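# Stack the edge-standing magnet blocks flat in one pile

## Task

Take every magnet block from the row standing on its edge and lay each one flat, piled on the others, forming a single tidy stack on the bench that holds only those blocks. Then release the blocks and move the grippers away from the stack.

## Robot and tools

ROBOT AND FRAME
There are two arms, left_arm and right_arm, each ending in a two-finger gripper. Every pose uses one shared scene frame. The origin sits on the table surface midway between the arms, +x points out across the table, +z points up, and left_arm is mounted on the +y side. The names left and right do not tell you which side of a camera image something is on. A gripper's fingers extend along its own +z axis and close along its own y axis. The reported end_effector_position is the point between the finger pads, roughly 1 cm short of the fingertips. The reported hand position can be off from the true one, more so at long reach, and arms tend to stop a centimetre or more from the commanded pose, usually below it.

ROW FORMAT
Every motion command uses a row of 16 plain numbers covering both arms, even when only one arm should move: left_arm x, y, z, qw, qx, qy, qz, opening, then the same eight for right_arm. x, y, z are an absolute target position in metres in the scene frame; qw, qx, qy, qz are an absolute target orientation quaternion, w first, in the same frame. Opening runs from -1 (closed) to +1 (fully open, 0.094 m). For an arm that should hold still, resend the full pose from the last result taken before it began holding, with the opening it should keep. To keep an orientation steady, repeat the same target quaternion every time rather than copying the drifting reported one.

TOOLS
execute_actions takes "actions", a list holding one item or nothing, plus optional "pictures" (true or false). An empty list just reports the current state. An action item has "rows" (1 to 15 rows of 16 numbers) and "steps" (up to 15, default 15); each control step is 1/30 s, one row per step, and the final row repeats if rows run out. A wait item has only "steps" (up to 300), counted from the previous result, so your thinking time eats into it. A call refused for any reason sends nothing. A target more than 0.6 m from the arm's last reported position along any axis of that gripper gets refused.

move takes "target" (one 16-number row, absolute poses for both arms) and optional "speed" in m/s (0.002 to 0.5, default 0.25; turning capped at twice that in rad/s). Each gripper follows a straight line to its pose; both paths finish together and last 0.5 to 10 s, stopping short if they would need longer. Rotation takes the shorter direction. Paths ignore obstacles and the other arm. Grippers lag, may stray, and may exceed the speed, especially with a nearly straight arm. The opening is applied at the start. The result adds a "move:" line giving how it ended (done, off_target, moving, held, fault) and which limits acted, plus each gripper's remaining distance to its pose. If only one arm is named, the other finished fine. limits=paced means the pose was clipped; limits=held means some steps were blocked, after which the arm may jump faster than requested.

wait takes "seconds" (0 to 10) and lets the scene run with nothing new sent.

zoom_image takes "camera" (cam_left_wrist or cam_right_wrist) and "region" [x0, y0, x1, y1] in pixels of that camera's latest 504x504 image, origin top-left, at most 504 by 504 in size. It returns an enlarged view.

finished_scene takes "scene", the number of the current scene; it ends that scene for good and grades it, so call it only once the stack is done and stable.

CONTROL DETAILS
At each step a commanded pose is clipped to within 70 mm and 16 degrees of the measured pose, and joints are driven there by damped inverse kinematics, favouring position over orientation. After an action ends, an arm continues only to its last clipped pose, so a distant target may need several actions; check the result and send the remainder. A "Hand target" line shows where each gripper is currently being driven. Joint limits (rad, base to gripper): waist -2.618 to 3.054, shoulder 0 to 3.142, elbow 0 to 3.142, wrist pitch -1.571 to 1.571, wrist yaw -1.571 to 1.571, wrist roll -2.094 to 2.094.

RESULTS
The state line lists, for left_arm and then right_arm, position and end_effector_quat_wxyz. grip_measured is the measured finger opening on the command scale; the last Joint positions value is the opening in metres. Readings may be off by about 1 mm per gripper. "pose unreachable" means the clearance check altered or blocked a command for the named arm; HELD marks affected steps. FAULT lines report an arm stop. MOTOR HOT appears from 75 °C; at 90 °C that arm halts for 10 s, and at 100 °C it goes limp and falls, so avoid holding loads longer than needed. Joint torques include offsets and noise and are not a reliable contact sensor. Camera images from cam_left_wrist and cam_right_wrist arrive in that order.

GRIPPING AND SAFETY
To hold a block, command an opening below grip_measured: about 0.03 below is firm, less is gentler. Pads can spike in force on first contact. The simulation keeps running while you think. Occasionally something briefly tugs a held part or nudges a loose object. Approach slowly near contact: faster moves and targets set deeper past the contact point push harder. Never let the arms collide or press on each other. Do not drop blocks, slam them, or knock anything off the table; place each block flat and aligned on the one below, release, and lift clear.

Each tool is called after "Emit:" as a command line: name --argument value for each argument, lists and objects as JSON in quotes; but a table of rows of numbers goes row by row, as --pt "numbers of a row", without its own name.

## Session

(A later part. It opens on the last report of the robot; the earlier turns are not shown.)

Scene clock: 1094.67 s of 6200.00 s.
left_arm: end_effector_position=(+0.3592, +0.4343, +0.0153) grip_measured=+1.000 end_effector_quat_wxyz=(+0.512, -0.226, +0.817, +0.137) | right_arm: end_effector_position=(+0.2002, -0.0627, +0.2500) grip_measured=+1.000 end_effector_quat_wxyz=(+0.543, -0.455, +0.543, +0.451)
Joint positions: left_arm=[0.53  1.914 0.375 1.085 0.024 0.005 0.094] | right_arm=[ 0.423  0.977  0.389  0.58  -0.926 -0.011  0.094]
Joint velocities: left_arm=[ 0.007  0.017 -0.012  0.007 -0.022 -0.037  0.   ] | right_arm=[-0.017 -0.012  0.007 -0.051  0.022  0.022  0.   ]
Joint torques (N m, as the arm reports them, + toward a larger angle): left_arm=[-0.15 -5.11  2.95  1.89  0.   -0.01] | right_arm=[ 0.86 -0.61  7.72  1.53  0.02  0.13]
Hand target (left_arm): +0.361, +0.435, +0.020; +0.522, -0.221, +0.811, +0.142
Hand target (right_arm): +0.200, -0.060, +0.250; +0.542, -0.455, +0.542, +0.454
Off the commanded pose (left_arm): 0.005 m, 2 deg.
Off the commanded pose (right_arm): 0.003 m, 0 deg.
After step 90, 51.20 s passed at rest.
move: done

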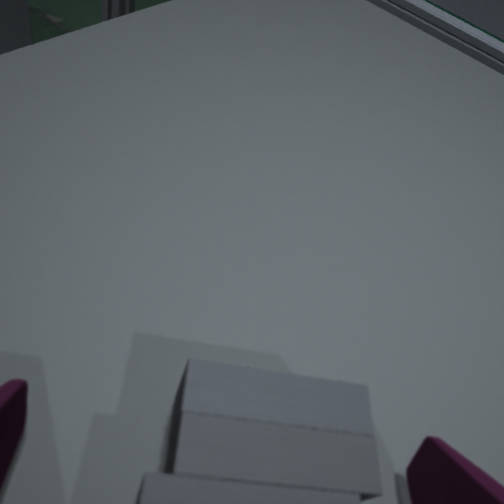

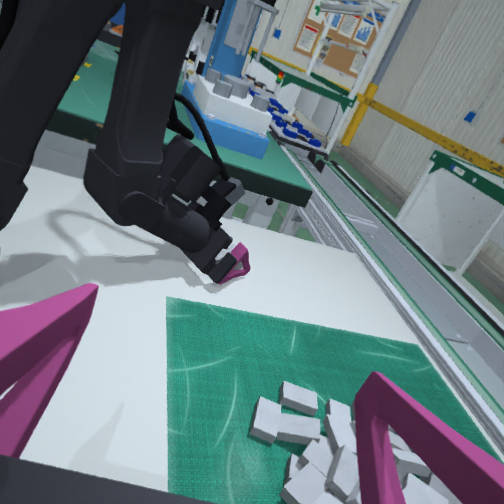

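Emit:
execute_actions --actions '[{"rows":[[0.3608,0.4351,0.020,0.522,-0.2212,0.8114,0.1423,0.85,0.2,-0.06,0.25,0.5417,-0.4545,0.5417,0.4545,1],[0.3608,0.4351,0.020,0.522,-0.2212,0.8114,0.1423,0.7,0.2,-0.06,0.25,0.5417,-0.4545,0.5417,0.4545,1],[0.3608,0.4351,0.020,0.522,-0.2212,0.8114,0.1423,0.55,0.2,-0.06,0.25,0.5417,-0.4545,0.5417,0.4545,1],[0.3608,0.4351,0.020,0.522,-0.2212,0.8114,0.1423,0.42,0.2,-0.06,0.25,0.5417,-0.4545,0.5417,0.4545,1],[0.3608,0.4351,0.020,0.522,-0.2212,0.8114,0.1423,0.3,0.2,-0.06,0.25,0.5417,-0.4545,0.5417,0.4545,1],[0.3608,0.4351,0.020,0.522,-0.2212,0.8114,0.1423,0.2,0.2,-0.06,0.25,0.5417,-0.4545,0.5417,0.4545,1],[0.3608,0.4351,0.020,0.522,-0.2212,0.8114,0.1423,0.13,0.2,-0.06,0.25,0.5417,-0.4545,0.5417,0.4545,1],[0.3608,0.4351,0.020,0.522,-0.2212,0.8114,0.1423,0.08,0.2,-0.06,0.25,0.5417,-0.4545,0.5417,0.4545,1],[0.3608,0.4351,0.020,0.522,-0.2212,0.8114,0.1423,0.04,0.2,-0.06,0.25,0.5417,-0.4545,0.5417,0.4545,1],[0.3608,0.4351,0.020,0.522,-0.2212,0.8114,0.1423,0.01,0.2,-0.06,0.25,0.5417,-0.4545,0.5417,0.4545,1],[0.3608,0.4351,0.020,0.522,-0.2212,0.8114,0.1423,-0.02,0.2,-0.06,0.25,0.5417,-0.4545,0.5417,0.4545,1],[0.3608,0.4351,0.020,0.522,-0.2212,0.8114,0.1423,-0.045,0.2,-0.06,0.25,0.5417,-0.4545,0.5417,0.4545,1],[0.3608,0.4351,0.020,0.522,-0.2212,0.8114,0.1423,-0.07,0.2,-0.06,0.25,0.5417,-0.4545,0.5417,0.4545,1],[0.3608,0.4351,0.020,0.522,-0.2212,0.8114,0.1423,-0.09,0.2,-0.06,0.25,0.5417,-0.4545,0.5417,0.4545,1],[0.3608,0.4351,0.020,0.522,-0.2212,0.8114,0.1423,-0.105,0.2,-0.06,0.25,0.5417,-0.4545,0.5417,0.4545,1]],"steps":15}]'

Scene clock: 1116.10 s of 6200.00 s.
left_arm: end_effector_position=(+0.3601, +0.4334, +0.0161) grip_measured=-0.093 end_effector_quat_wxyz=(+0.514, -0.224, +0.817, +0.135) | right_arm: end_effector_position=(+0.2002, -0.0627, +0.2500) grip_measured=+1.000 end_effector_quat_wxyz=(+0.543, -0.455, +0.543, +0.451)
Joint positions: left_arm=[0.53  1.914 0.375 1.088 0.031 0.005 0.043] | right_arm=[ 0.423  0.977  0.389  0.58  -0.926 -0.011  0.094]
Joint velocities: left_arm=[ 0.007  0.007 -0.002 -0.066  0.007  0.022 -0.007] | right_arm=[-0.007  0.002  0.002  0.051 -0.007  0.022  0.   ]
Joint torques (N m, as the arm reports them, + toward a larger angle): left_arm=[-0.05 -5.27  2.97  1.85 -0.08  0.01] | right_arm=[ 0.84 -0.6   7.68  1.53  0.03  0.14]
Hand target (left_arm): +0.361, +0.435, +0.020; +0.522, -0.221, +0.812, +0.142
Hand target (right_arm): +0.200, -0.060, +0.250; +0.542, -0.455, +0.542, +0.454
Off the commanded pose (left_arm): 0.004 m, 1 deg.
Off the commanded pose (right_arm): 0.003 m, 0 deg.
Steps of this call (steps 1 to 90: nothing new was sent; then 17.93 s passed at rest; steps 91 to 105: all 15 steps of this action). Readings (end_effector_position):
91: left_arm (+0.3595, +0.4345, +0.0161) | right_arm (+0.2002, -0.0627, +0.2500)
92: left_arm (+0.3595, +0.4345, +0.0161) | right_arm (+0.2002, -0.0627, +0.2500)
94: left_arm (+0.3595, +0.4345, +0.0161) | right_arm (+0.2002, -0.0627, +0.2500)
98: left_arm (+0.3596, +0.4343, +0.0161) | right_arm (+0.2002, -0.0627, +0.2500)
105: the state above

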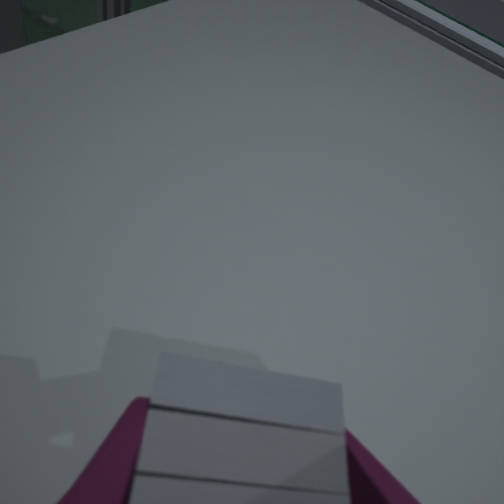

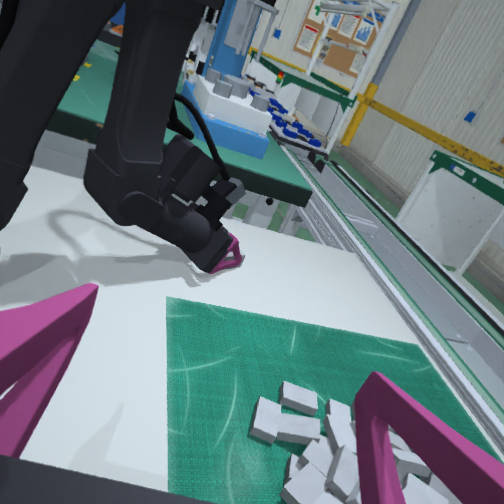

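Emit:
execute_actions --actions '[{"rows":[[0.3608,0.4351,0.020,0.522,-0.2212,0.8114,0.1423,-0.11,0.2,-0.06,0.25,0.5417,-0.4545,0.5417,0.4545,1],[0.3608,0.4351,0.020,0.522,-0.2212,0.8114,0.1423,-0.115,0.2,-0.06,0.25,0.5417,-0.4545,0.5417,0.4545,1],[0.3608,0.4351,0.020,0.522,-0.2212,0.8114,0.1423,-0.12,0.2,-0.06,0.25,0.5417,-0.4545,0.5417,0.4545,1],[0.3608,0.4351,0.020,0.522,-0.2212,0.8114,0.1423,-0.125,0.2,-0.06,0.25,0.5417,-0.4545,0.5417,0.4545,1],[0.3608,0.4351,0.020,0.522,-0.2212,0.8114,0.1423,-0.13,0.2,-0.06,0.25,0.5417,-0.4545,0.5417,0.4545,1],[0.3608,0.4351,0.020,0.522,-0.2212,0.8114,0.1423,-0.135,0.2,-0.06,0.25,0.5417,-0.4545,0.5417,0.4545,1],[0.3608,0.4351,0.020,0.522,-0.2212,0.8114,0.1423,-0.14,0.2,-0.06,0.25,0.5417,-0.4545,0.5417,0.4545,1],[0.3608,0.4351,0.020,0.522,-0.2212,0.8114,0.1423,-0.15,0.2,-0.06,0.25,0.5417,-0.4545,0.5417,0.4545,1]],"steps":15}]'

Scene clock: 1129.53 s of 6200.00 s.
left_arm: end_effector_position=(+0.3601, +0.4334, +0.0161) grip_measured=-0.108 end_effector_quat_wxyz=(+0.514, -0.224, +0.817, +0.135) | right_arm: end_effector_position=(+0.2002, -0.0627, +0.2500) grip_measured=+1.000 end_effector_quat_wxyz=(+0.543, -0.455, +0.543, +0.451)
Joint positions: left_arm=[0.53  1.914 0.375 1.088 0.032 0.005 0.042] | right_arm=[ 0.423  0.977  0.389  0.58  -0.926 -0.011  0.094]
Joint velocities: left_arm=[ 0.012 -0.002 -0.012 -0.022 -0.066  0.081  0.001] | right_arm=[ 0.007  0.017 -0.002 -0.022  0.051 -0.051  0.   ]
Joint torques (N m, as the arm reports them, + toward a larger angle): left_arm=[-0.08 -5.31  2.98  1.88 -0.06  0.03] | right_arm=[ 0.78 -0.52  7.65  1.56  0.06  0.11]
Hand target (left_arm): +0.361, +0.435, +0.020; +0.522, -0.221, +0.812, +0.142
Hand target (right_arm): +0.200, -0.060, +0.250; +0.542, -0.455, +0.542, +0.454
Off the commanded pose (left_arm): 0.004 m, 1 deg.
Off the commanded pose (right_arm): 0.003 m, 0 deg.
Steps of this call (steps 1 to 90: nothing new was sent; then 9.93 s passed at rest; steps 91 to 105: all 15 steps of this action). Readings (end_effector_position):
91: left_arm (+0.3601, +0.4334, +0.0161) | right_arm (+0.2002, -0.0627, +0.2500)
92: left_arm (+0.3601, +0.4334, +0.0161) | right_arm (+0.2002, -0.0627, +0.2500)
94: left_arm (+0.3601, +0.4334, +0.0161) | right_arm (+0.2002, -0.0627, +0.2500)
98: left_arm (+0.3601, +0.4334, +0.0161) | right_arm (+0.2002, -0.0627, +0.2500)
105: the state above

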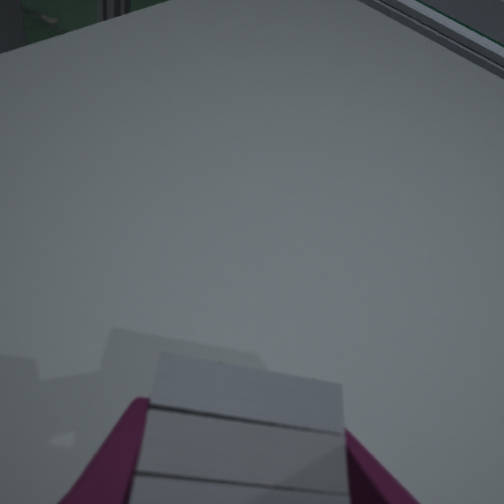

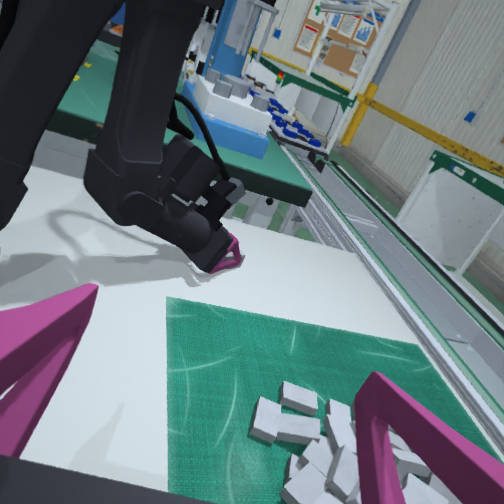

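Emit:
zoom_image --camera "cam_left_wrist" --region '[60, 320, 440, 504]'

Region (60, 320, 440, 504) of cam_left_wrist's 504x504 image, scaled by 1.326, with more detail than that image has; it fills the top 244 rows of this view, and the rest is white.

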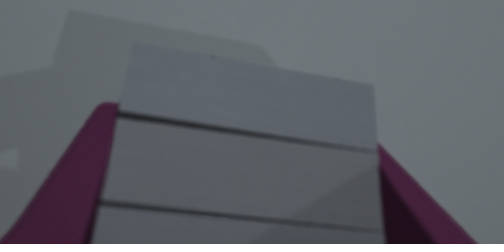

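Emit:
execute_actions --actions '[{"rows":[[0.3608,0.4351,0.020,0.522,-0.2212,0.8114,0.1423,-0.09,0.2,-0.06,0.25,0.5417,-0.4545,0.5417,0.4545,1],[0.3608,0.4351,0.020,0.522,-0.2212,0.8114,0.1423,-0.06,0.2,-0.06,0.25,0.5417,-0.4545,0.5417,0.4545,1],[0.3608,0.4351,0.020,0.522,-0.2212,0.8114,0.1423,-0.04,0.2,-0.06,0.25,0.5417,-0.4545,0.5417,0.4545,1]],"steps":8}]' --pictures false

Emit:
move --target '[0.3719,0.4417,0.0286,0.5338,-0.2191,0.8036,0.1455,-0.04,0.2,-0.06,0.25,0.5417,-0.4545,0.5417,0.4545,1]' --speed 0.02

Scene clock: 1160.43 s of 6200.00 s.
left_arm: end_effector_position=(+0.3601, +0.4334, +0.0161) grip_measured=-0.043 end_effector_quat_wxyz=(+0.514, -0.224, +0.817, +0.135) | right_arm: end_effector_position=(+0.2002, -0.0627, +0.2500) grip_measured=+1.000 end_effector_quat_wxyz=(+0.543, -0.455, +0.543, +0.451)
Joint positions: left_arm=[0.53  1.914 0.375 1.088 0.032 0.005 0.045] | right_arm=[ 0.423  0.977  0.389  0.58  -0.926 -0.011  0.094]
Joint velocities: left_arm=[ 0.012  0.032 -0.007  0.007  0.022 -0.022 -0.001] | right_arm=[ 0.002 -0.002 -0.007 -0.022 -0.081 -0.095  0.   ]
Joint torques (N m, as the arm reports them, + toward a larger angle): left_arm=[-0.09 -5.24  2.96  1.87 -0.08  0.01] | right_arm=[ 0.87 -0.53  7.72  1.53  0.07  0.1 ]
Hand target (left_arm): +0.361, +0.435, +0.020; +0.522, -0.221, +0.812, +0.142
Hand target (right_arm): +0.200, -0.060, +0.250; +0.542, -0.455, +0.542, +0.454
Off the commanded pose (left_arm): 0.004 m, 1 deg.
Off the commanded pose (right_arm): 0.003 m, 0 deg.
Steps of this call (steps 1 to 90: nothing new was sent; then 27.63 s passed at rest; steps 91 to 98: all 8 steps of this action). Readings (end_effector_position):
91: left_arm (+0.3601, +0.4334, +0.0161) | right_arm (+0.2002, -0.0627, +0.2500)
92: left_arm (+0.3601, +0.4334, +0.0161) | right_arm (+0.2002, -0.0627, +0.2500)
94: left_arm (+0.3601, +0.4334, +0.0161) | right_arm (+0.2002, -0.0627, +0.2500)
98: the state above

Scene clock: 1162.27 s of 6200.00 s.
left_arm: end_effector_position=(+0.3641, +0.4358, +0.0200) grip_measured=-0.043 end_effector_quat_wxyz=(+0.519, -0.223, +0.814, +0.137) | right_arm: end_effector_position=(+0.2002, -0.0627, +0.2500) grip_measured=+1.000 end_effector_quat_wxyz=(+0.543, -0.455, +0.543, +0.451)
Joint positions: left_arm=[0.53  1.914 0.389 1.088 0.032 0.005 0.045] | right_arm=[ 0.423  0.977  0.389  0.58  -0.926 -0.011  0.094]
Joint velocities: left_arm=[ 0.007 -0.012  0.007  0.022 -0.051 -0.022 -0.001] | right_arm=[-0.002 -0.002  0.012  0.051  0.007  0.007  0.   ]
Joint torques (N m, as the arm reports them, + toward a larger angle): left_arm=[-0.24 -4.93  5.37  1.84 -0.07  0.02] | right_arm=[ 0.76 -0.59  7.75  1.54  0.06  0.12]
Hand target (left_arm): +0.372, +0.442, +0.029; +0.534, -0.219, +0.804, +0.145
Hand target (right_arm): +0.200, -0.060, +0.250; +0.542, -0.455, +0.542, +0.454
Off the commanded pose (left_arm): 0.013 m, 2 deg.
Off the commanded pose (right_arm): 0.003 m, 0 deg.
move: off_target (left_arm)

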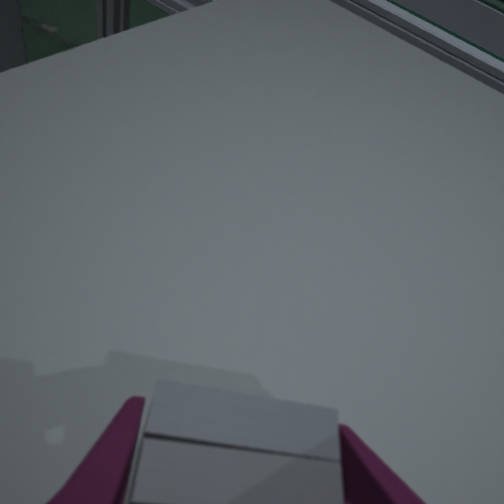

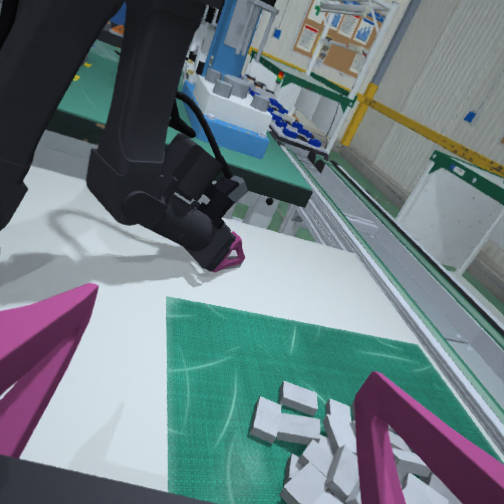

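Emit:
move --target '[0.3665,0.4372,0.017,0.5191,-0.2217,0.8132,0.1415,-0.04,0.2,-0.06,0.25,0.5417,-0.4545,0.5417,0.4545,1]' --speed 0.02

Scene clock: 1169.73 s of 6200.00 s.
left_arm: end_effector_position=(+0.3622, +0.4350, +0.0122) grip_measured=-0.043 end_effector_quat_wxyz=(+0.511, -0.225, +0.819, +0.135) | right_arm: end_effector_position=(+0.2002, -0.0627, +0.2500) grip_measured=+1.000 end_effector_quat_wxyz=(+0.543, -0.455, +0.543, +0.451)
Joint positions: left_arm=[0.53  1.934 0.389 1.088 0.03  0.005 0.045] | right_arm=[ 0.423  0.977  0.389  0.58  -0.926 -0.011  0.094]
Joint velocities: left_arm=[ 0.012 -0.002  0.007  0.022 -0.051  0.007 -0.   ] | right_arm=[-0.012  0.002 -0.002 -0.022 -0.022 -0.037  0.   ]
Joint torques (N m, as the arm reports them, + toward a larger angle): left_arm=[-0.56 -5.39  3.97  1.76 -0.1   0.02] | right_arm=[ 0.81 -0.54  7.65  1.54  0.05  0.14]
Hand target (left_arm): +0.366, +0.437, +0.017; +0.519, -0.222, +0.813, +0.141
Hand target (right_arm): +0.200, -0.060, +0.250; +0.542, -0.455, +0.542, +0.454
Off the commanded pose (left_arm): 0.007 m, 1 deg.
Off the commanded pose (right_arm): 0.003 m, 0 deg.
After step 90, 3.77 s passed at rest.
move: done

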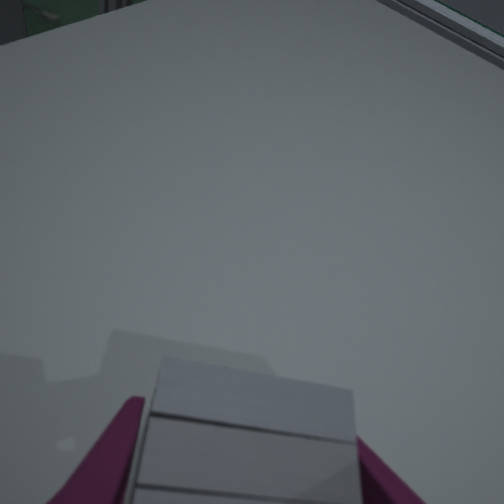

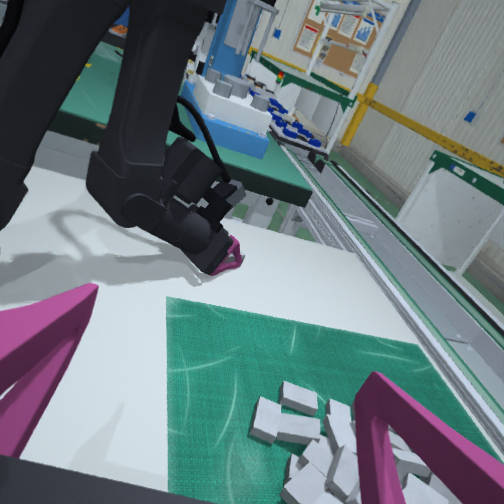

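Emit:
execute_actions --actions '[{"rows":[[0.3665,0.4372,0.017,0.5191,-0.2217,0.8132,0.1415,-0.06,0.2,-0.06,0.25,0.5417,-0.4545,0.5417,0.4545,1],[0.3665,0.4372,0.017,0.5191,-0.2217,0.8132,0.1415,-0.075,0.2,-0.06,0.25,0.5417,-0.4545,0.5417,0.4545,1],[0.3665,0.4372,0.017,0.5191,-0.2217,0.8132,0.1415,-0.088,0.2,-0.06,0.25,0.5417,-0.4545,0.5417,0.4545,1],[0.3665,0.4372,0.017,0.5191,-0.2217,0.8132,0.1415,-0.098,0.2,-0.06,0.25,0.5417,-0.4545,0.5417,0.4545,1],[0.3665,0.4372,0.017,0.5191,-0.2217,0.8132,0.1415,-0.105,0.2,-0.06,0.25,0.5417,-0.4545,0.5417,0.4545,1],[0.3665,0.4372,0.017,0.5191,-0.2217,0.8132,0.1415,-0.112,0.2,-0.06,0.25,0.5417,-0.4545,0.5417,0.4545,1],[0.3665,0.4372,0.017,0.5191,-0.2217,0.8132,0.1415,-0.119,0.2,-0.06,0.25,0.5417,-0.4545,0.5417,0.4545,1],[0.3665,0.4372,0.017,0.5191,-0.2217,0.8132,0.1415,-0.126,0.2,-0.06,0.25,0.5417,-0.4545,0.5417,0.4545,1],[0.3665,0.4372,0.017,0.5191,-0.2217,0.8132,0.1415,-0.133,0.2,-0.06,0.25,0.5417,-0.4545,0.5417,0.4545,1],[0.3665,0.4372,0.017,0.5191,-0.2217,0.8132,0.1415,-0.14,0.2,-0.06,0.25,0.5417,-0.4545,0.5417,0.4545,1],[0.3665,0.4372,0.017,0.5191,-0.2217,0.8132,0.1415,-0.15,0.2,-0.06,0.25,0.5417,-0.4545,0.5417,0.4545,1]],"steps":15}]'

Scene clock: 1186.93 s of 6200.00 s.
left_arm: end_effector_position=(+0.3622, +0.4350, +0.0122) grip_measured=-0.107 end_effector_quat_wxyz=(+0.511, -0.225, +0.819, +0.135) | right_arm: end_effector_position=(+0.2002, -0.0627, +0.2500) grip_measured=+1.000 end_effector_quat_wxyz=(+0.543, -0.455, +0.543, +0.451)
Joint positions: left_arm=[0.53  1.934 0.389 1.088 0.03  0.005 0.042] | right_arm=[ 0.423  0.977  0.389  0.58  -0.926 -0.011  0.094]
Joint velocities: left_arm=[ 0.007  0.007  0.002 -0.007 -0.037  0.037 -0.   ] | right_arm=[-0.017  0.007 -0.012 -0.007 -0.007  0.051  0.   ]
Joint torques (N m, as the arm reports them, + toward a larger angle): left_arm=[-0.58 -5.32  4.04  1.73 -0.12  0.01] | right_arm=[ 0.86 -0.6   7.7   1.56  0.04  0.12]
Hand target (left_arm): +0.366, +0.437, +0.017; +0.519, -0.222, +0.813, +0.141
Hand target (right_arm): +0.200, -0.060, +0.250; +0.542, -0.455, +0.542, +0.454
Off the commanded pose (left_arm): 0.007 m, 1 deg.
Off the commanded pose (right_arm): 0.003 m, 0 deg.
Steps of this call (steps 1 to 90: nothing new was sent; then 13.70 s passed at rest; steps 91 to 105: all 15 steps of this action). Readings (end_effector_position):
91: left_arm (+0.3621, +0.4351, +0.0122) | right_arm (+0.2002, -0.0627, +0.2500)
92: left_arm (+0.3621, +0.4351, +0.0122) | right_arm (+0.2002, -0.0627, +0.2500)
94: left_arm (+0.3622, +0.4350, +0.0122) | right_arm (+0.2002, -0.0627, +0.2500)
98: left_arm (+0.3622, +0.4350, +0.0122) | right_arm (+0.2002, -0.0627, +0.2500)
105: the state above

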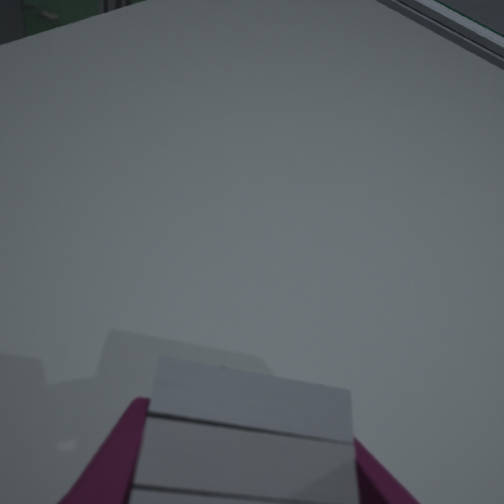

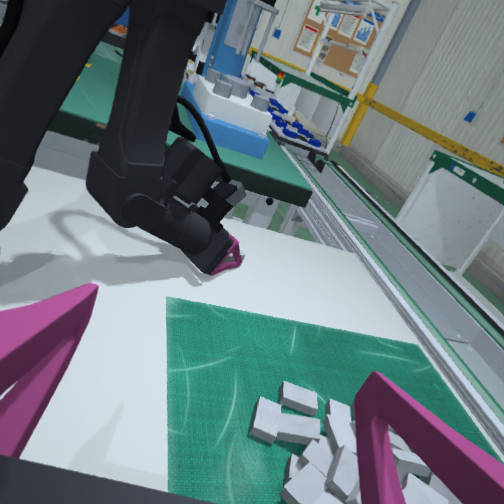

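Emit:
execute_actions --actions '[]'

Scene clock: 1209.83 s of 6200.00 s.
left_arm: end_effector_position=(+0.3622, +0.4350, +0.0122) grip_measured=-0.107 end_effector_quat_wxyz=(+0.511, -0.225, +0.819, +0.135) | right_arm: end_effector_position=(+0.2002, -0.0627, +0.2500) grip_measured=+1.000 end_effector_quat_wxyz=(+0.543, -0.455, +0.543, +0.451)
Joint positions: left_arm=[0.53  1.934 0.389 1.088 0.03  0.005 0.042] | right_arm=[ 0.423  0.977  0.389  0.58  -0.926 -0.011  0.094]
Joint velocities: left_arm=[-0.012 -0.012 -0.002  0.022  0.037  0.007 -0.001] | right_arm=[ 0.007 -0.012  0.007  0.007 -0.081 -0.037  0.   ]
Joint torques (N m, as the arm reports them, + toward a larger angle): left_arm=[-0.61 -5.38  4.03  1.75 -0.11  0.  ] | right_arm=[ 0.85 -0.51  7.62  1.53  0.05  0.1 ]
Hand target (left_arm): +0.366, +0.437, +0.017; +0.519, -0.222, +0.813, +0.141
Hand target (right_arm): +0.200, -0.060, +0.250; +0.542, -0.455, +0.542, +0.454
Off the commanded pose (left_arm): 0.007 m, 1 deg.
Off the commanded pose (right_arm): 0.003 m, 0 deg.
Steps of this call (steps 1 to 90: nothing new was sent; then 19.90 s passed at rest). Readings (end_effector_position):
1: left_arm (+0.3622, +0.4350, +0.0122) | right_arm (+0.2002, -0.0627, +0.2500)
2: left_arm (+0.3622, +0.4350, +0.0122) | right_arm (+0.2002, -0.0627, +0.2500)
4: left_arm (+0.3622, +0.4350, +0.0122) | right_arm (+0.2002, -0.0627, +0.2500)
8: left_arm (+0.3622, +0.4350, +0.0122) | right_arm (+0.2002, -0.0627, +0.2500)
90: the state above

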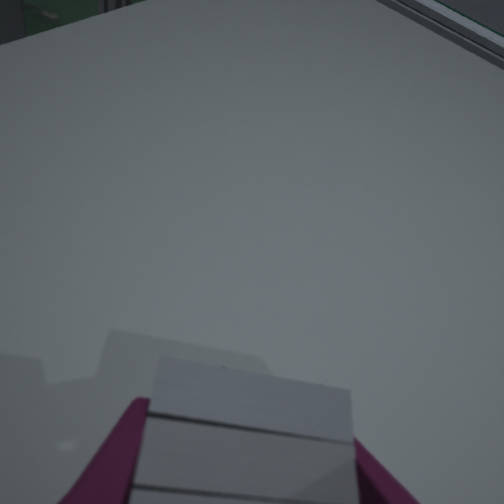

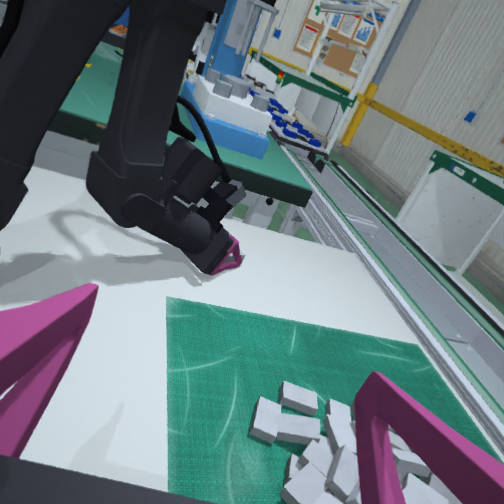

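Emit:
move --target '[0.3665,0.4372,0.065, 0.5191,-0.2217,0.8132,0.1415, -0.15, 0.2,-0.06,0.25, 0.5417,-0.4545,0.5417,0.4545, 1]' --speed 0.04

Emit:
zoom_image --camera "cam_right_wrist" --region '[140, 160, 300, 320]'

Scene clock: 1215.10 s of 6200.00 s.
left_arm: end_effector_position=(+0.3488, +0.4268, +0.0313) grip_measured=-0.107 end_effector_quat_wxyz=(+0.475, -0.231, +0.840, +0.125) | right_arm: end_effector_position=(+0.2002, -0.0627, +0.2500) grip_measured=+1.000 end_effector_quat_wxyz=(+0.543, -0.455, +0.543, +0.451)
Joint positions: left_arm=[0.53  1.694 0.389 0.761 0.029 0.005 0.042] | right_arm=[ 0.423  0.977  0.389  0.58  -0.926 -0.011  0.094]
Joint velocities: left_arm=[-0.007  0.002 -0.007 -0.051 -0.051  0.007  0.001] | right_arm=[-0.007 -0.007  0.017  0.007  0.081 -0.037  0.   ]
Joint torques (N m, as the arm reports them, + toward a larger angle): left_arm=[-0.58 -7.8   7.66  1.84 -0.1  -0.01] | right_arm=[ 0.87 -0.66  7.69  1.55  0.04  0.1 ]
Hand target (left_arm): +0.365, +0.436, +0.066; +0.519, -0.222, +0.813, +0.141
Hand target (right_arm): +0.200, -0.060, +0.250; +0.542, -0.455, +0.542, +0.454
Off the commanded pose (left_arm): 0.039 m, 6 deg.
Off the commanded pose (right_arm): 0.003 m, 0 deg.
After step 90, 0.67 s passed at rest.
move: off_target (left_arm)

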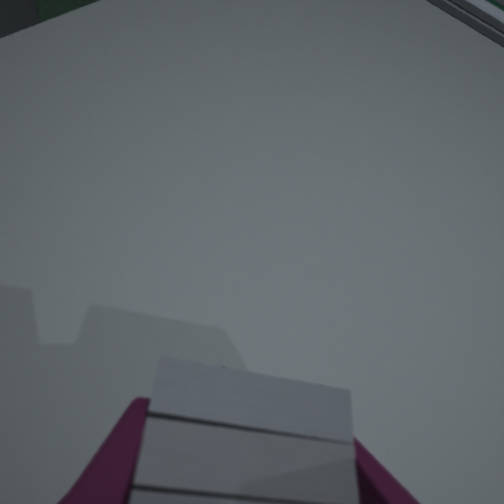

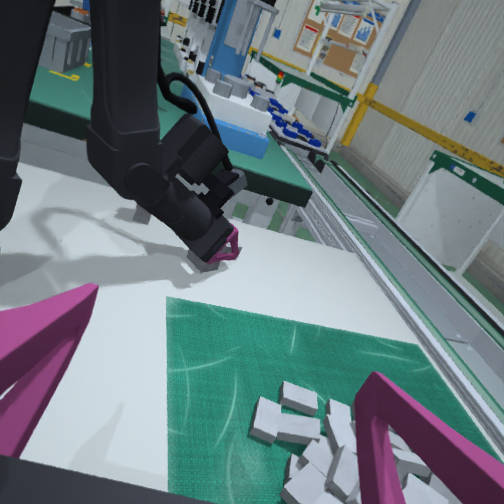

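Region (140, 160, 300, 320) of cam_right_wrist's 504x504 image, scaled by 3.150, with more detail than that image has.

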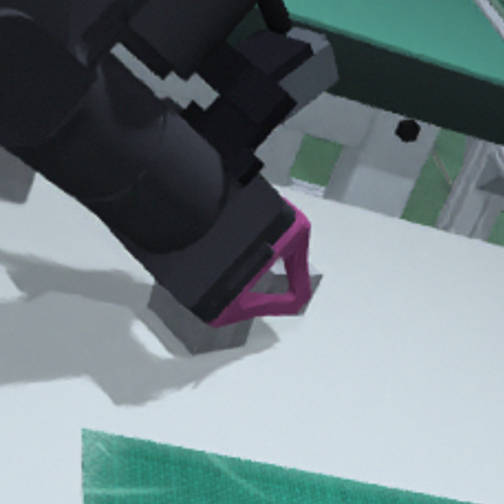

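Emit:
execute_actions --actions '[{"rows":[[0.3665,0.4372,0.072,0.5191,-0.2217,0.8132,0.1415,-0.15,0.2,-0.06,0.25,0.5417,-0.4545,0.5417,0.4545,1],[0.3665,0.4372,0.078,0.5191,-0.2217,0.8132,0.1415,-0.15,0.2,-0.06,0.25,0.5417,-0.4545,0.5417,0.4545,1],[0.3665,0.4372,0.084,0.5191,-0.2217,0.8132,0.1415,-0.15,0.2,-0.06,0.25,0.5417,-0.4545,0.5417,0.4545,1],[0.3665,0.4372,0.09,0.5191,-0.2217,0.8132,0.1415,-0.15,0.2,-0.06,0.25,0.5417,-0.4545,0.5417,0.4545,1],[0.3665,0.4372,0.098,0.5191,-0.2217,0.8132,0.1415,-0.15,0.2,-0.06,0.25,0.5417,-0.4545,0.5417,0.4545,1]],"steps":15}]' --pictures false

Scene clock: 1286.70 s of 6200.00 s.
left_arm: end_effector_position=(+0.3541, +0.4302, +0.0688) grip_measured=-0.107 end_effector_quat_wxyz=(+0.483, -0.230, +0.835, +0.127) | right_arm: end_effector_position=(+0.2002, -0.0627, +0.2500) grip_measured=+1.000 end_effector_quat_wxyz=(+0.543, -0.455, +0.543, +0.451)
Joint positions: left_arm=[0.53  1.539 0.451 0.563 0.029 0.005 0.042] | right_arm=[ 0.423  0.977  0.389  0.58  -0.926 -0.011  0.094]
Joint velocities: left_arm=[ 0.002 -0.007 -0.007 -0.227 -0.007 -0.007 -0.   ] | right_arm=[ 0.012  0.002  0.012 -0.051 -0.007  0.007  0.   ]
Joint torques (N m, as the arm reports them, + toward a larger angle): left_arm=[-0.48 -6.86  8.15  2.18 -0.07 -0.01] | right_arm=[ 0.82 -0.6   7.72  1.56  0.06  0.1 ]
Hand target (left_arm): +0.366, +0.437, +0.098; +0.519, -0.222, +0.813, +0.141
Hand target (right_arm): +0.200, -0.060, +0.250; +0.542, -0.455, +0.542, +0.454
Off the commanded pose (left_arm): 0.032 m, 5 deg.
Off the commanded pose (right_arm): 0.003 m, 0 deg.
Steps of this call (steps 1 to 90: nothing new was sent; then 68.10 s passed at rest; steps 91 to 105: all 15 steps of this action). Readings (end_effector_position):
91: left_arm (+0.3487, +0.4269, +0.0318) | right_arm (+0.2002, -0.0627, +0.2500)
92: left_arm (+0.3485, +0.4267, +0.0329) | right_arm (+0.2002, -0.0627, +0.2500)
94: left_arm (+0.3483, +0.4266, +0.0400) | right_arm (+0.2002, -0.0627, +0.2500)
98: left_arm (+0.3531, +0.4296, +0.0663) | right_arm (+0.2002, -0.0627, +0.2500)
105: the state above

Emit:
move --target '[0.226,0.353,0.085, -0.2171,-0.2563,0.9401,-0.0592, -0.15, 0.2,-0.06,0.25, 0.5417,-0.4545,0.5417,0.4545, 1]' --speed 0.17

Emit:
zoom_image --camera "cam_right_wrist" --region '[120, 140, 300, 320]'

Scene clock: 1294.73 s of 6200.00 s.
left_arm: end_effector_position=(+0.2246, +0.3528, +0.0769) grip_measured=-0.108 end_effector_quat_wxyz=(-0.214, -0.257, +0.941, -0.056) | right_arm: end_effector_position=(+0.2002, -0.0627, +0.2500) grip_measured=+1.000 end_effector_quat_wxyz=(+0.543, -0.455, +0.543, +0.451)
Joint positions: left_arm=[ 0.514  1.907  1.398 -1.508 -0.01   0.007  0.042] | right_arm=[ 0.423  0.977  0.389  0.58  -0.926 -0.011  0.094]
Joint velocities: left_arm=[-0.017  0.007  0.007  0.022  0.007 -0.051 -0.001] | right_arm=[ 0.007 -0.007  0.002  0.051  0.081 -0.037  0.   ]
Joint torques (N m, as the arm reports them, + toward a larger angle): left_arm=[-1.15 -7.67  7.85 -0.91 -0.11 -0.08] | right_arm=[ 0.76 -0.61  7.69  1.57  0.04  0.1 ]
Hand target (left_arm): +0.225, +0.352, +0.088; -0.219, -0.253, +0.941, -0.049
Hand target (right_arm): +0.200, -0.060, +0.250; +0.542, -0.455, +0.542, +0.454
Off the commanded pose (left_arm): 0.008 m, 1 deg.
Off the commanded pose (right_arm): 0.003 m, 0 deg.
After step 90, 0.20 s passed at rest.
move: done

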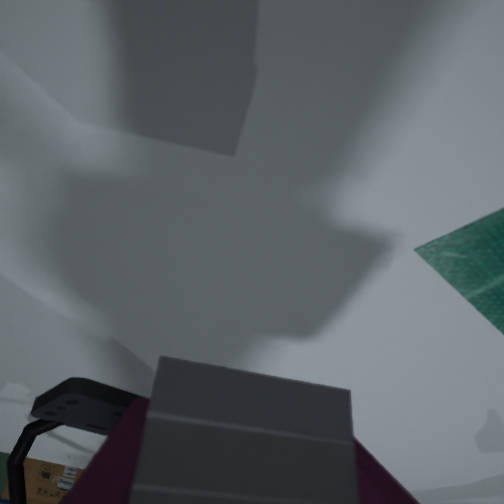

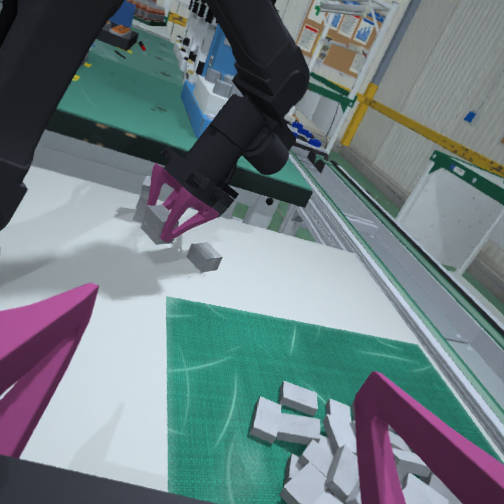

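Region (120, 140, 300, 320) of cam_right_wrist's 504x504 image, scaled by 2.800, with more detail than that image has.

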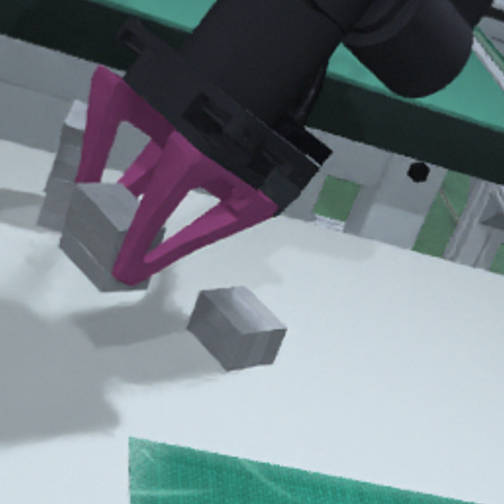

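Emit:
move --target '[0.226,0.353,0.042, -0.2171,-0.2563,0.9401,-0.0592, -0.15, 0.2,-0.06,0.25, 0.5417,-0.4545,0.5417,0.4545, 1]' --speed 0.06

Emit:
zoom_image --camera "cam_right_wrist" --region '[120, 170, 240, 290]'

Scene clock: 1302.73 s of 6200.00 s.
left_arm: end_effector_position=(+0.2275, +0.3545, +0.0385) grip_measured=-0.108 end_effector_quat_wxyz=(-0.216, -0.257, +0.940, -0.056) | right_arm: end_effector_position=(+0.2002, -0.0627, +0.2500) grip_measured=+1.000 end_effector_quat_wxyz=(+0.543, -0.455, +0.543, +0.451)
Joint positions: left_arm=[ 0.514  1.97   1.324 -1.374 -0.01   0.007  0.042] | right_arm=[ 0.423  0.977  0.389  0.58  -0.926 -0.011  0.094]
Joint velocities: left_arm=[ 0.002  0.002  0.002  0.022 -0.007  0.022 -0.001] | right_arm=[-0.012 -0.002 -0.012 -0.066 -0.081 -0.007  0.   ]
Joint torques (N m, as the arm reports them, + toward a larger angle): left_arm=[ 0.02 -8.12  4.73 -0.63  0.03  0.  ] | right_arm=[ 0.77 -0.57  7.73  1.54  0.05  0.13]
Hand target (left_arm): +0.226, +0.353, +0.042; -0.217, -0.256, +0.940, -0.059
Hand target (right_arm): +0.200, -0.060, +0.250; +0.542, -0.455, +0.542, +0.454
Off the commanded pose (left_arm): 0.004 m, 0 deg.
Off the commanded pose (right_arm): 0.003 m, 0 deg.
After step 90, 4.00 s passed at rest.
move: done

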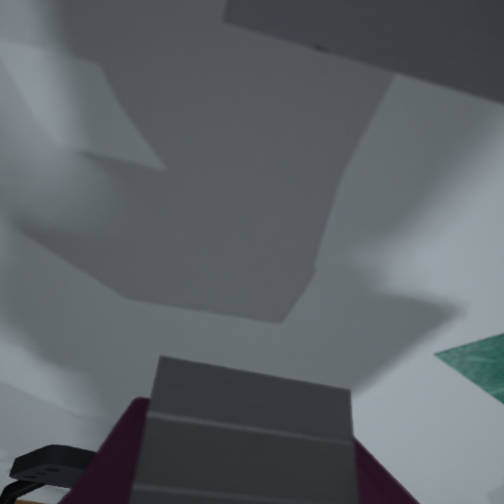

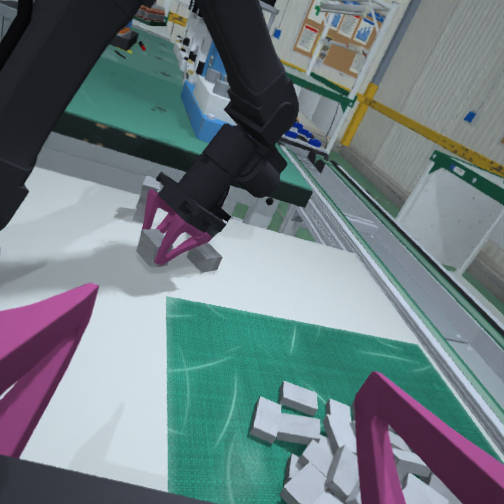

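Region (120, 170, 240, 290) of cam_right_wrist's 504x504 image, scaled by 4.200, with more detail than that image has.

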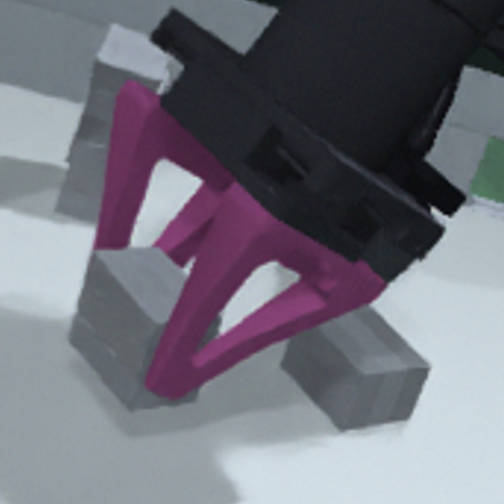

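Emit:
move --target '[0.1896,0.3317,0.040, -0.2171,-0.2563,0.9401,-0.0592, -0.15, 0.2,-0.06,0.25, 0.5417,-0.4545,0.5417,0.4545, 1]' --speed 0.08

Emit:
zoom_image --camera "cam_right_wrist" --region '[110, 170, 230, 290]'

Scene clock: 1343.63 s of 6200.00 s.
left_arm: end_effector_position=(+0.1897, +0.3317, +0.0324) grip_measured=-0.108 end_effector_quat_wxyz=(-0.229, -0.256, +0.937, -0.060) | right_arm: end_effector_position=(+0.2002, -0.0627, +0.2500) grip_measured=+1.000 end_effector_quat_wxyz=(+0.543, -0.455, +0.543, +0.451)
Joint positions: left_arm=[ 0.514  1.855  1.123 -1.316 -0.01   0.008  0.042] | right_arm=[ 0.423  0.977  0.389  0.58  -0.926 -0.011  0.094]
Joint velocities: left_arm=[-0.002 -0.002 -0.017  0.037  0.051  0.007  0.   ] | right_arm=[-0.007  0.002 -0.012  0.007  0.007 -0.037  0.   ]
Joint torques (N m, as the arm reports them, + toward a larger angle): left_arm=[ 0.27 -9.23  4.38 -0.67  0.04  0.05] | right_arm=[ 0.89 -0.61  7.69  1.54  0.05  0.09]
Hand target (left_arm): +0.190, +0.332, +0.040; -0.217, -0.256, +0.940, -0.059
Hand target (right_arm): +0.200, -0.060, +0.250; +0.542, -0.455, +0.542, +0.454
Off the commanded pose (left_arm): 0.008 m, 1 deg.
Off the commanded pose (right_arm): 0.003 m, 0 deg.
After step 90, 37.07 s passed at rest.
move: done

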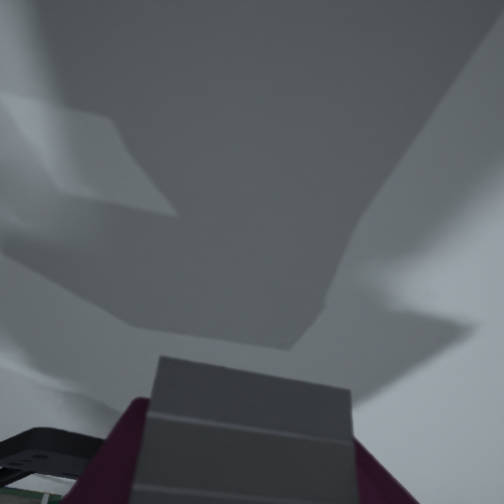

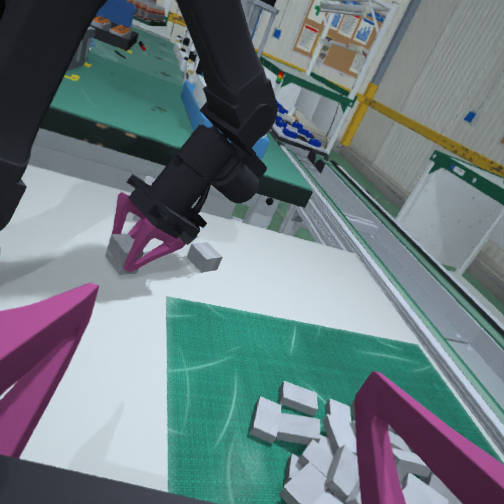

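Region (110, 170, 230, 290) of cam_right_wrist's 504x504 image, scaled by 4.200, with more detail than that image has.

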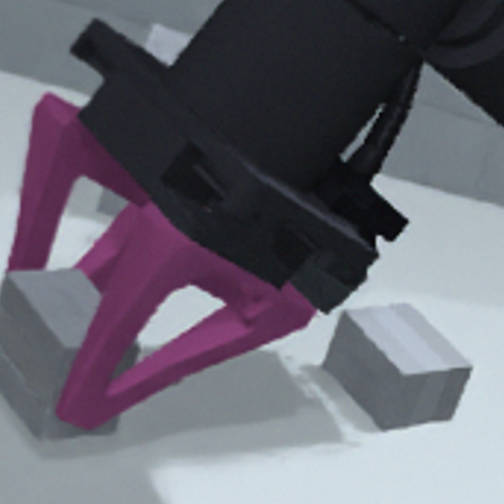

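Emit:
move --target '[0.1896,0.3317,0.027, -0.2088,-0.2568,0.9419,-0.0569, -0.15, 0.2,-0.06,0.25, 0.5417,-0.4545,0.5417,0.4545, 1]' --speed 0.02

Emit:
zoom_image --camera "cam_right_wrist" --region '[90, 200, 190, 300]'

Scene clock: 1350.93 s of 6200.00 s.
left_arm: end_effector_position=(+0.1901, +0.3319, +0.0204) grip_measured=-0.108 end_effector_quat_wxyz=(-0.217, -0.257, +0.940, -0.056) | right_arm: end_effector_position=(+0.2002, -0.0627, +0.2500) grip_measured=+1.000 end_effector_quat_wxyz=(+0.543, -0.455, +0.543, +0.451)
Joint positions: left_arm=[ 0.514  1.855  1.081 -1.249 -0.01   0.008  0.042] | right_arm=[ 0.423  0.977  0.389  0.58  -0.926 -0.011  0.094]
Joint velocities: left_arm=[ 0.002  0.007 -0.002 -0.007  0.007  0.007  0.   ] | right_arm=[ 0.007 -0.007 -0.022 -0.007  0.095  0.007  0.   ]
Joint torques (N m, as the arm reports them, + toward a larger angle): left_arm=[ 0.28 -8.61  4.23 -0.62 -0.01  0.02] | right_arm=[ 0.79 -0.52  7.71  1.54  0.06  0.08]
Hand target (left_arm): +0.189, +0.332, +0.027; -0.209, -0.257, +0.942, -0.057
Hand target (right_arm): +0.200, -0.060, +0.250; +0.542, -0.455, +0.542, +0.454
Off the commanded pose (left_arm): 0.007 m, 1 deg.
Off the commanded pose (right_arm): 0.003 m, 0 deg.
After step 90, 3.13 s passed at rest.
move: done

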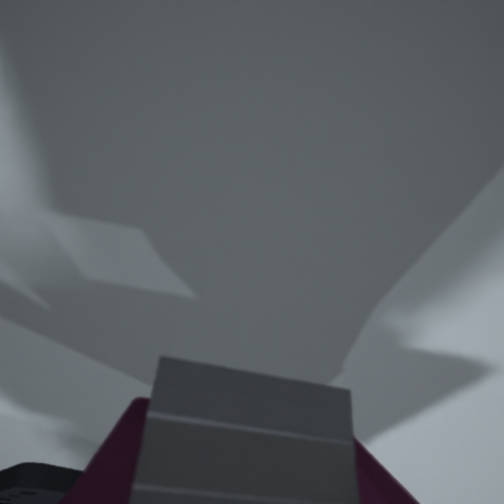

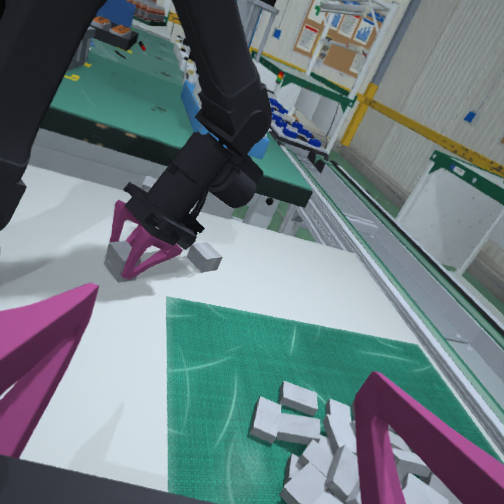

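Region (90, 200, 190, 300) of cam_right_wrist's 504x504 image, scaled by 5.040, with more detail than that image has.

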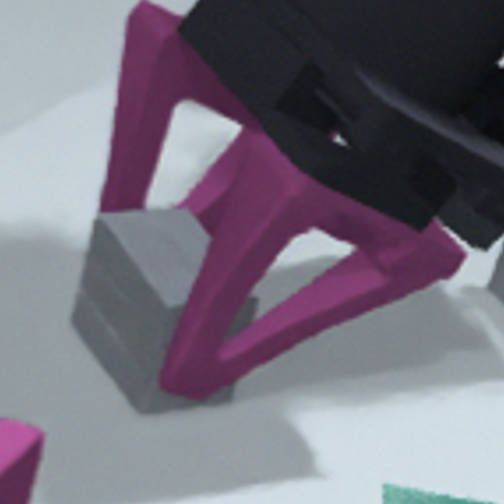

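Emit:
execute_actions --actions '[{"rows":[[0.1896,0.3317,0.025,-0.2088,-0.2568,0.9419,-0.0569,-0.15,0.2,-0.06,0.25,0.5417,-0.4545,0.5417,0.4545,1],[0.1896,0.3317,0.025,-0.2088,-0.2568,0.9419,-0.0569,-0.15,0.2,-0.06,0.25,0.5417,-0.4545,0.5417,0.4545,1],[0.1896,0.3317,0.025,-0.2088,-0.2568,0.9419,-0.0569,-0.15,0.2,-0.06,0.25,0.5417,-0.4545,0.5417,0.4545,1],[0.1896,0.3317,0.025,-0.2088,-0.2568,0.9419,-0.0569,-0.15,0.2,-0.06,0.25,0.5417,-0.4545,0.5417,0.4545,1],[0.1896,0.3317,0.022,-0.2088,-0.2568,0.9419,-0.0569,-0.15,0.2,-0.06,0.25,0.5417,-0.4545,0.5417,0.4545,1]],"steps":15}]'

Emit:
zoom_image --camera "cam_right_wrist" --region '[90, 200, 190, 300]'

Scene clock: 1357.30 s of 6200.00 s.
left_arm: end_effector_position=(+0.1910, +0.3325, +0.0182) grip_measured=-0.108 end_effector_quat_wxyz=(-0.213, -0.257, +0.941, -0.055) | right_arm: end_effector_position=(+0.2002, -0.0627, +0.2500) grip_measured=+1.000 end_effector_quat_wxyz=(+0.543, -0.455, +0.543, +0.451)
Joint positions: left_arm=[ 0.514  1.855  1.075 -1.235 -0.01   0.008  0.042] | right_arm=[ 0.423  0.977  0.389  0.58  -0.926 -0.011  0.094]
Joint velocities: left_arm=[-0.007  0.012 -0.002  0.007  0.007  0.022 -0.001] | right_arm=[ 0.007  0.017 -0.002 -0.007 -0.007  0.007  0.   ]
Joint torques (N m, as the arm reports them, + toward a larger angle): left_arm=[ 0.18 -7.85  3.92 -0.54  0.03  0.02] | right_arm=[ 0.75 -0.54  7.68  1.57  0.07  0.09]
Hand target (left_arm): +0.190, +0.332, +0.022; -0.209, -0.257, +0.942, -0.057
Hand target (right_arm): +0.200, -0.060, +0.250; +0.542, -0.455, +0.542, +0.454
Off the commanded pose (left_arm): 0.004 m, 1 deg.
Off the commanded pose (right_arm): 0.003 m, 0 deg.
Steps of this call (steps 1 to 90: nothing new was sent; then 2.87 s passed at rest; steps 91 to 105: all 15 steps of this action). Readings (end_effector_position):
91: left_arm (+0.1906, +0.3322, +0.0201) | right_arm (+0.2002, -0.0627, +0.2500)
92: left_arm (+0.1907, +0.3323, +0.0200) | right_arm (+0.2002, -0.0627, +0.2500)
94: left_arm (+0.1912, +0.3326, +0.0198) | right_arm (+0.2002, -0.0627, +0.2500)
98: left_arm (+0.1910, +0.3325, +0.0182) | right_arm (+0.2002, -0.0627, +0.2500)
105: the state above

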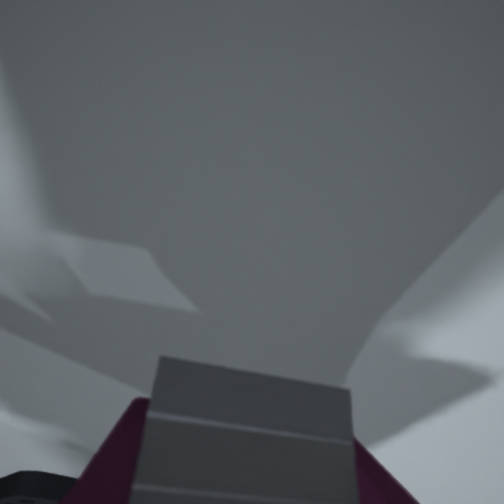

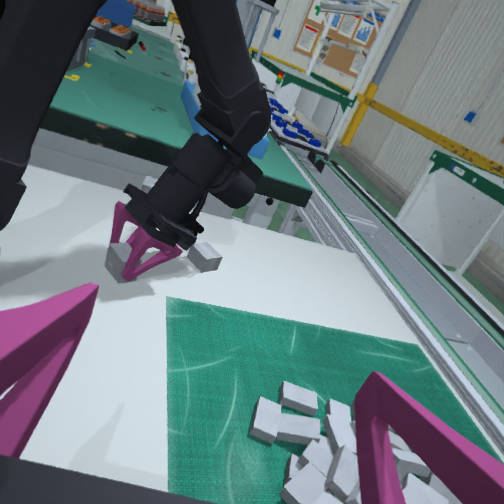

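Region (90, 200, 190, 300) of cam_right_wrist's 504x504 image, scaled by 5.040, with more detail than that image has.

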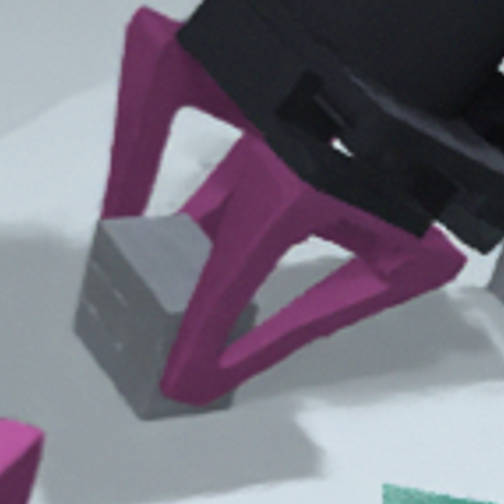

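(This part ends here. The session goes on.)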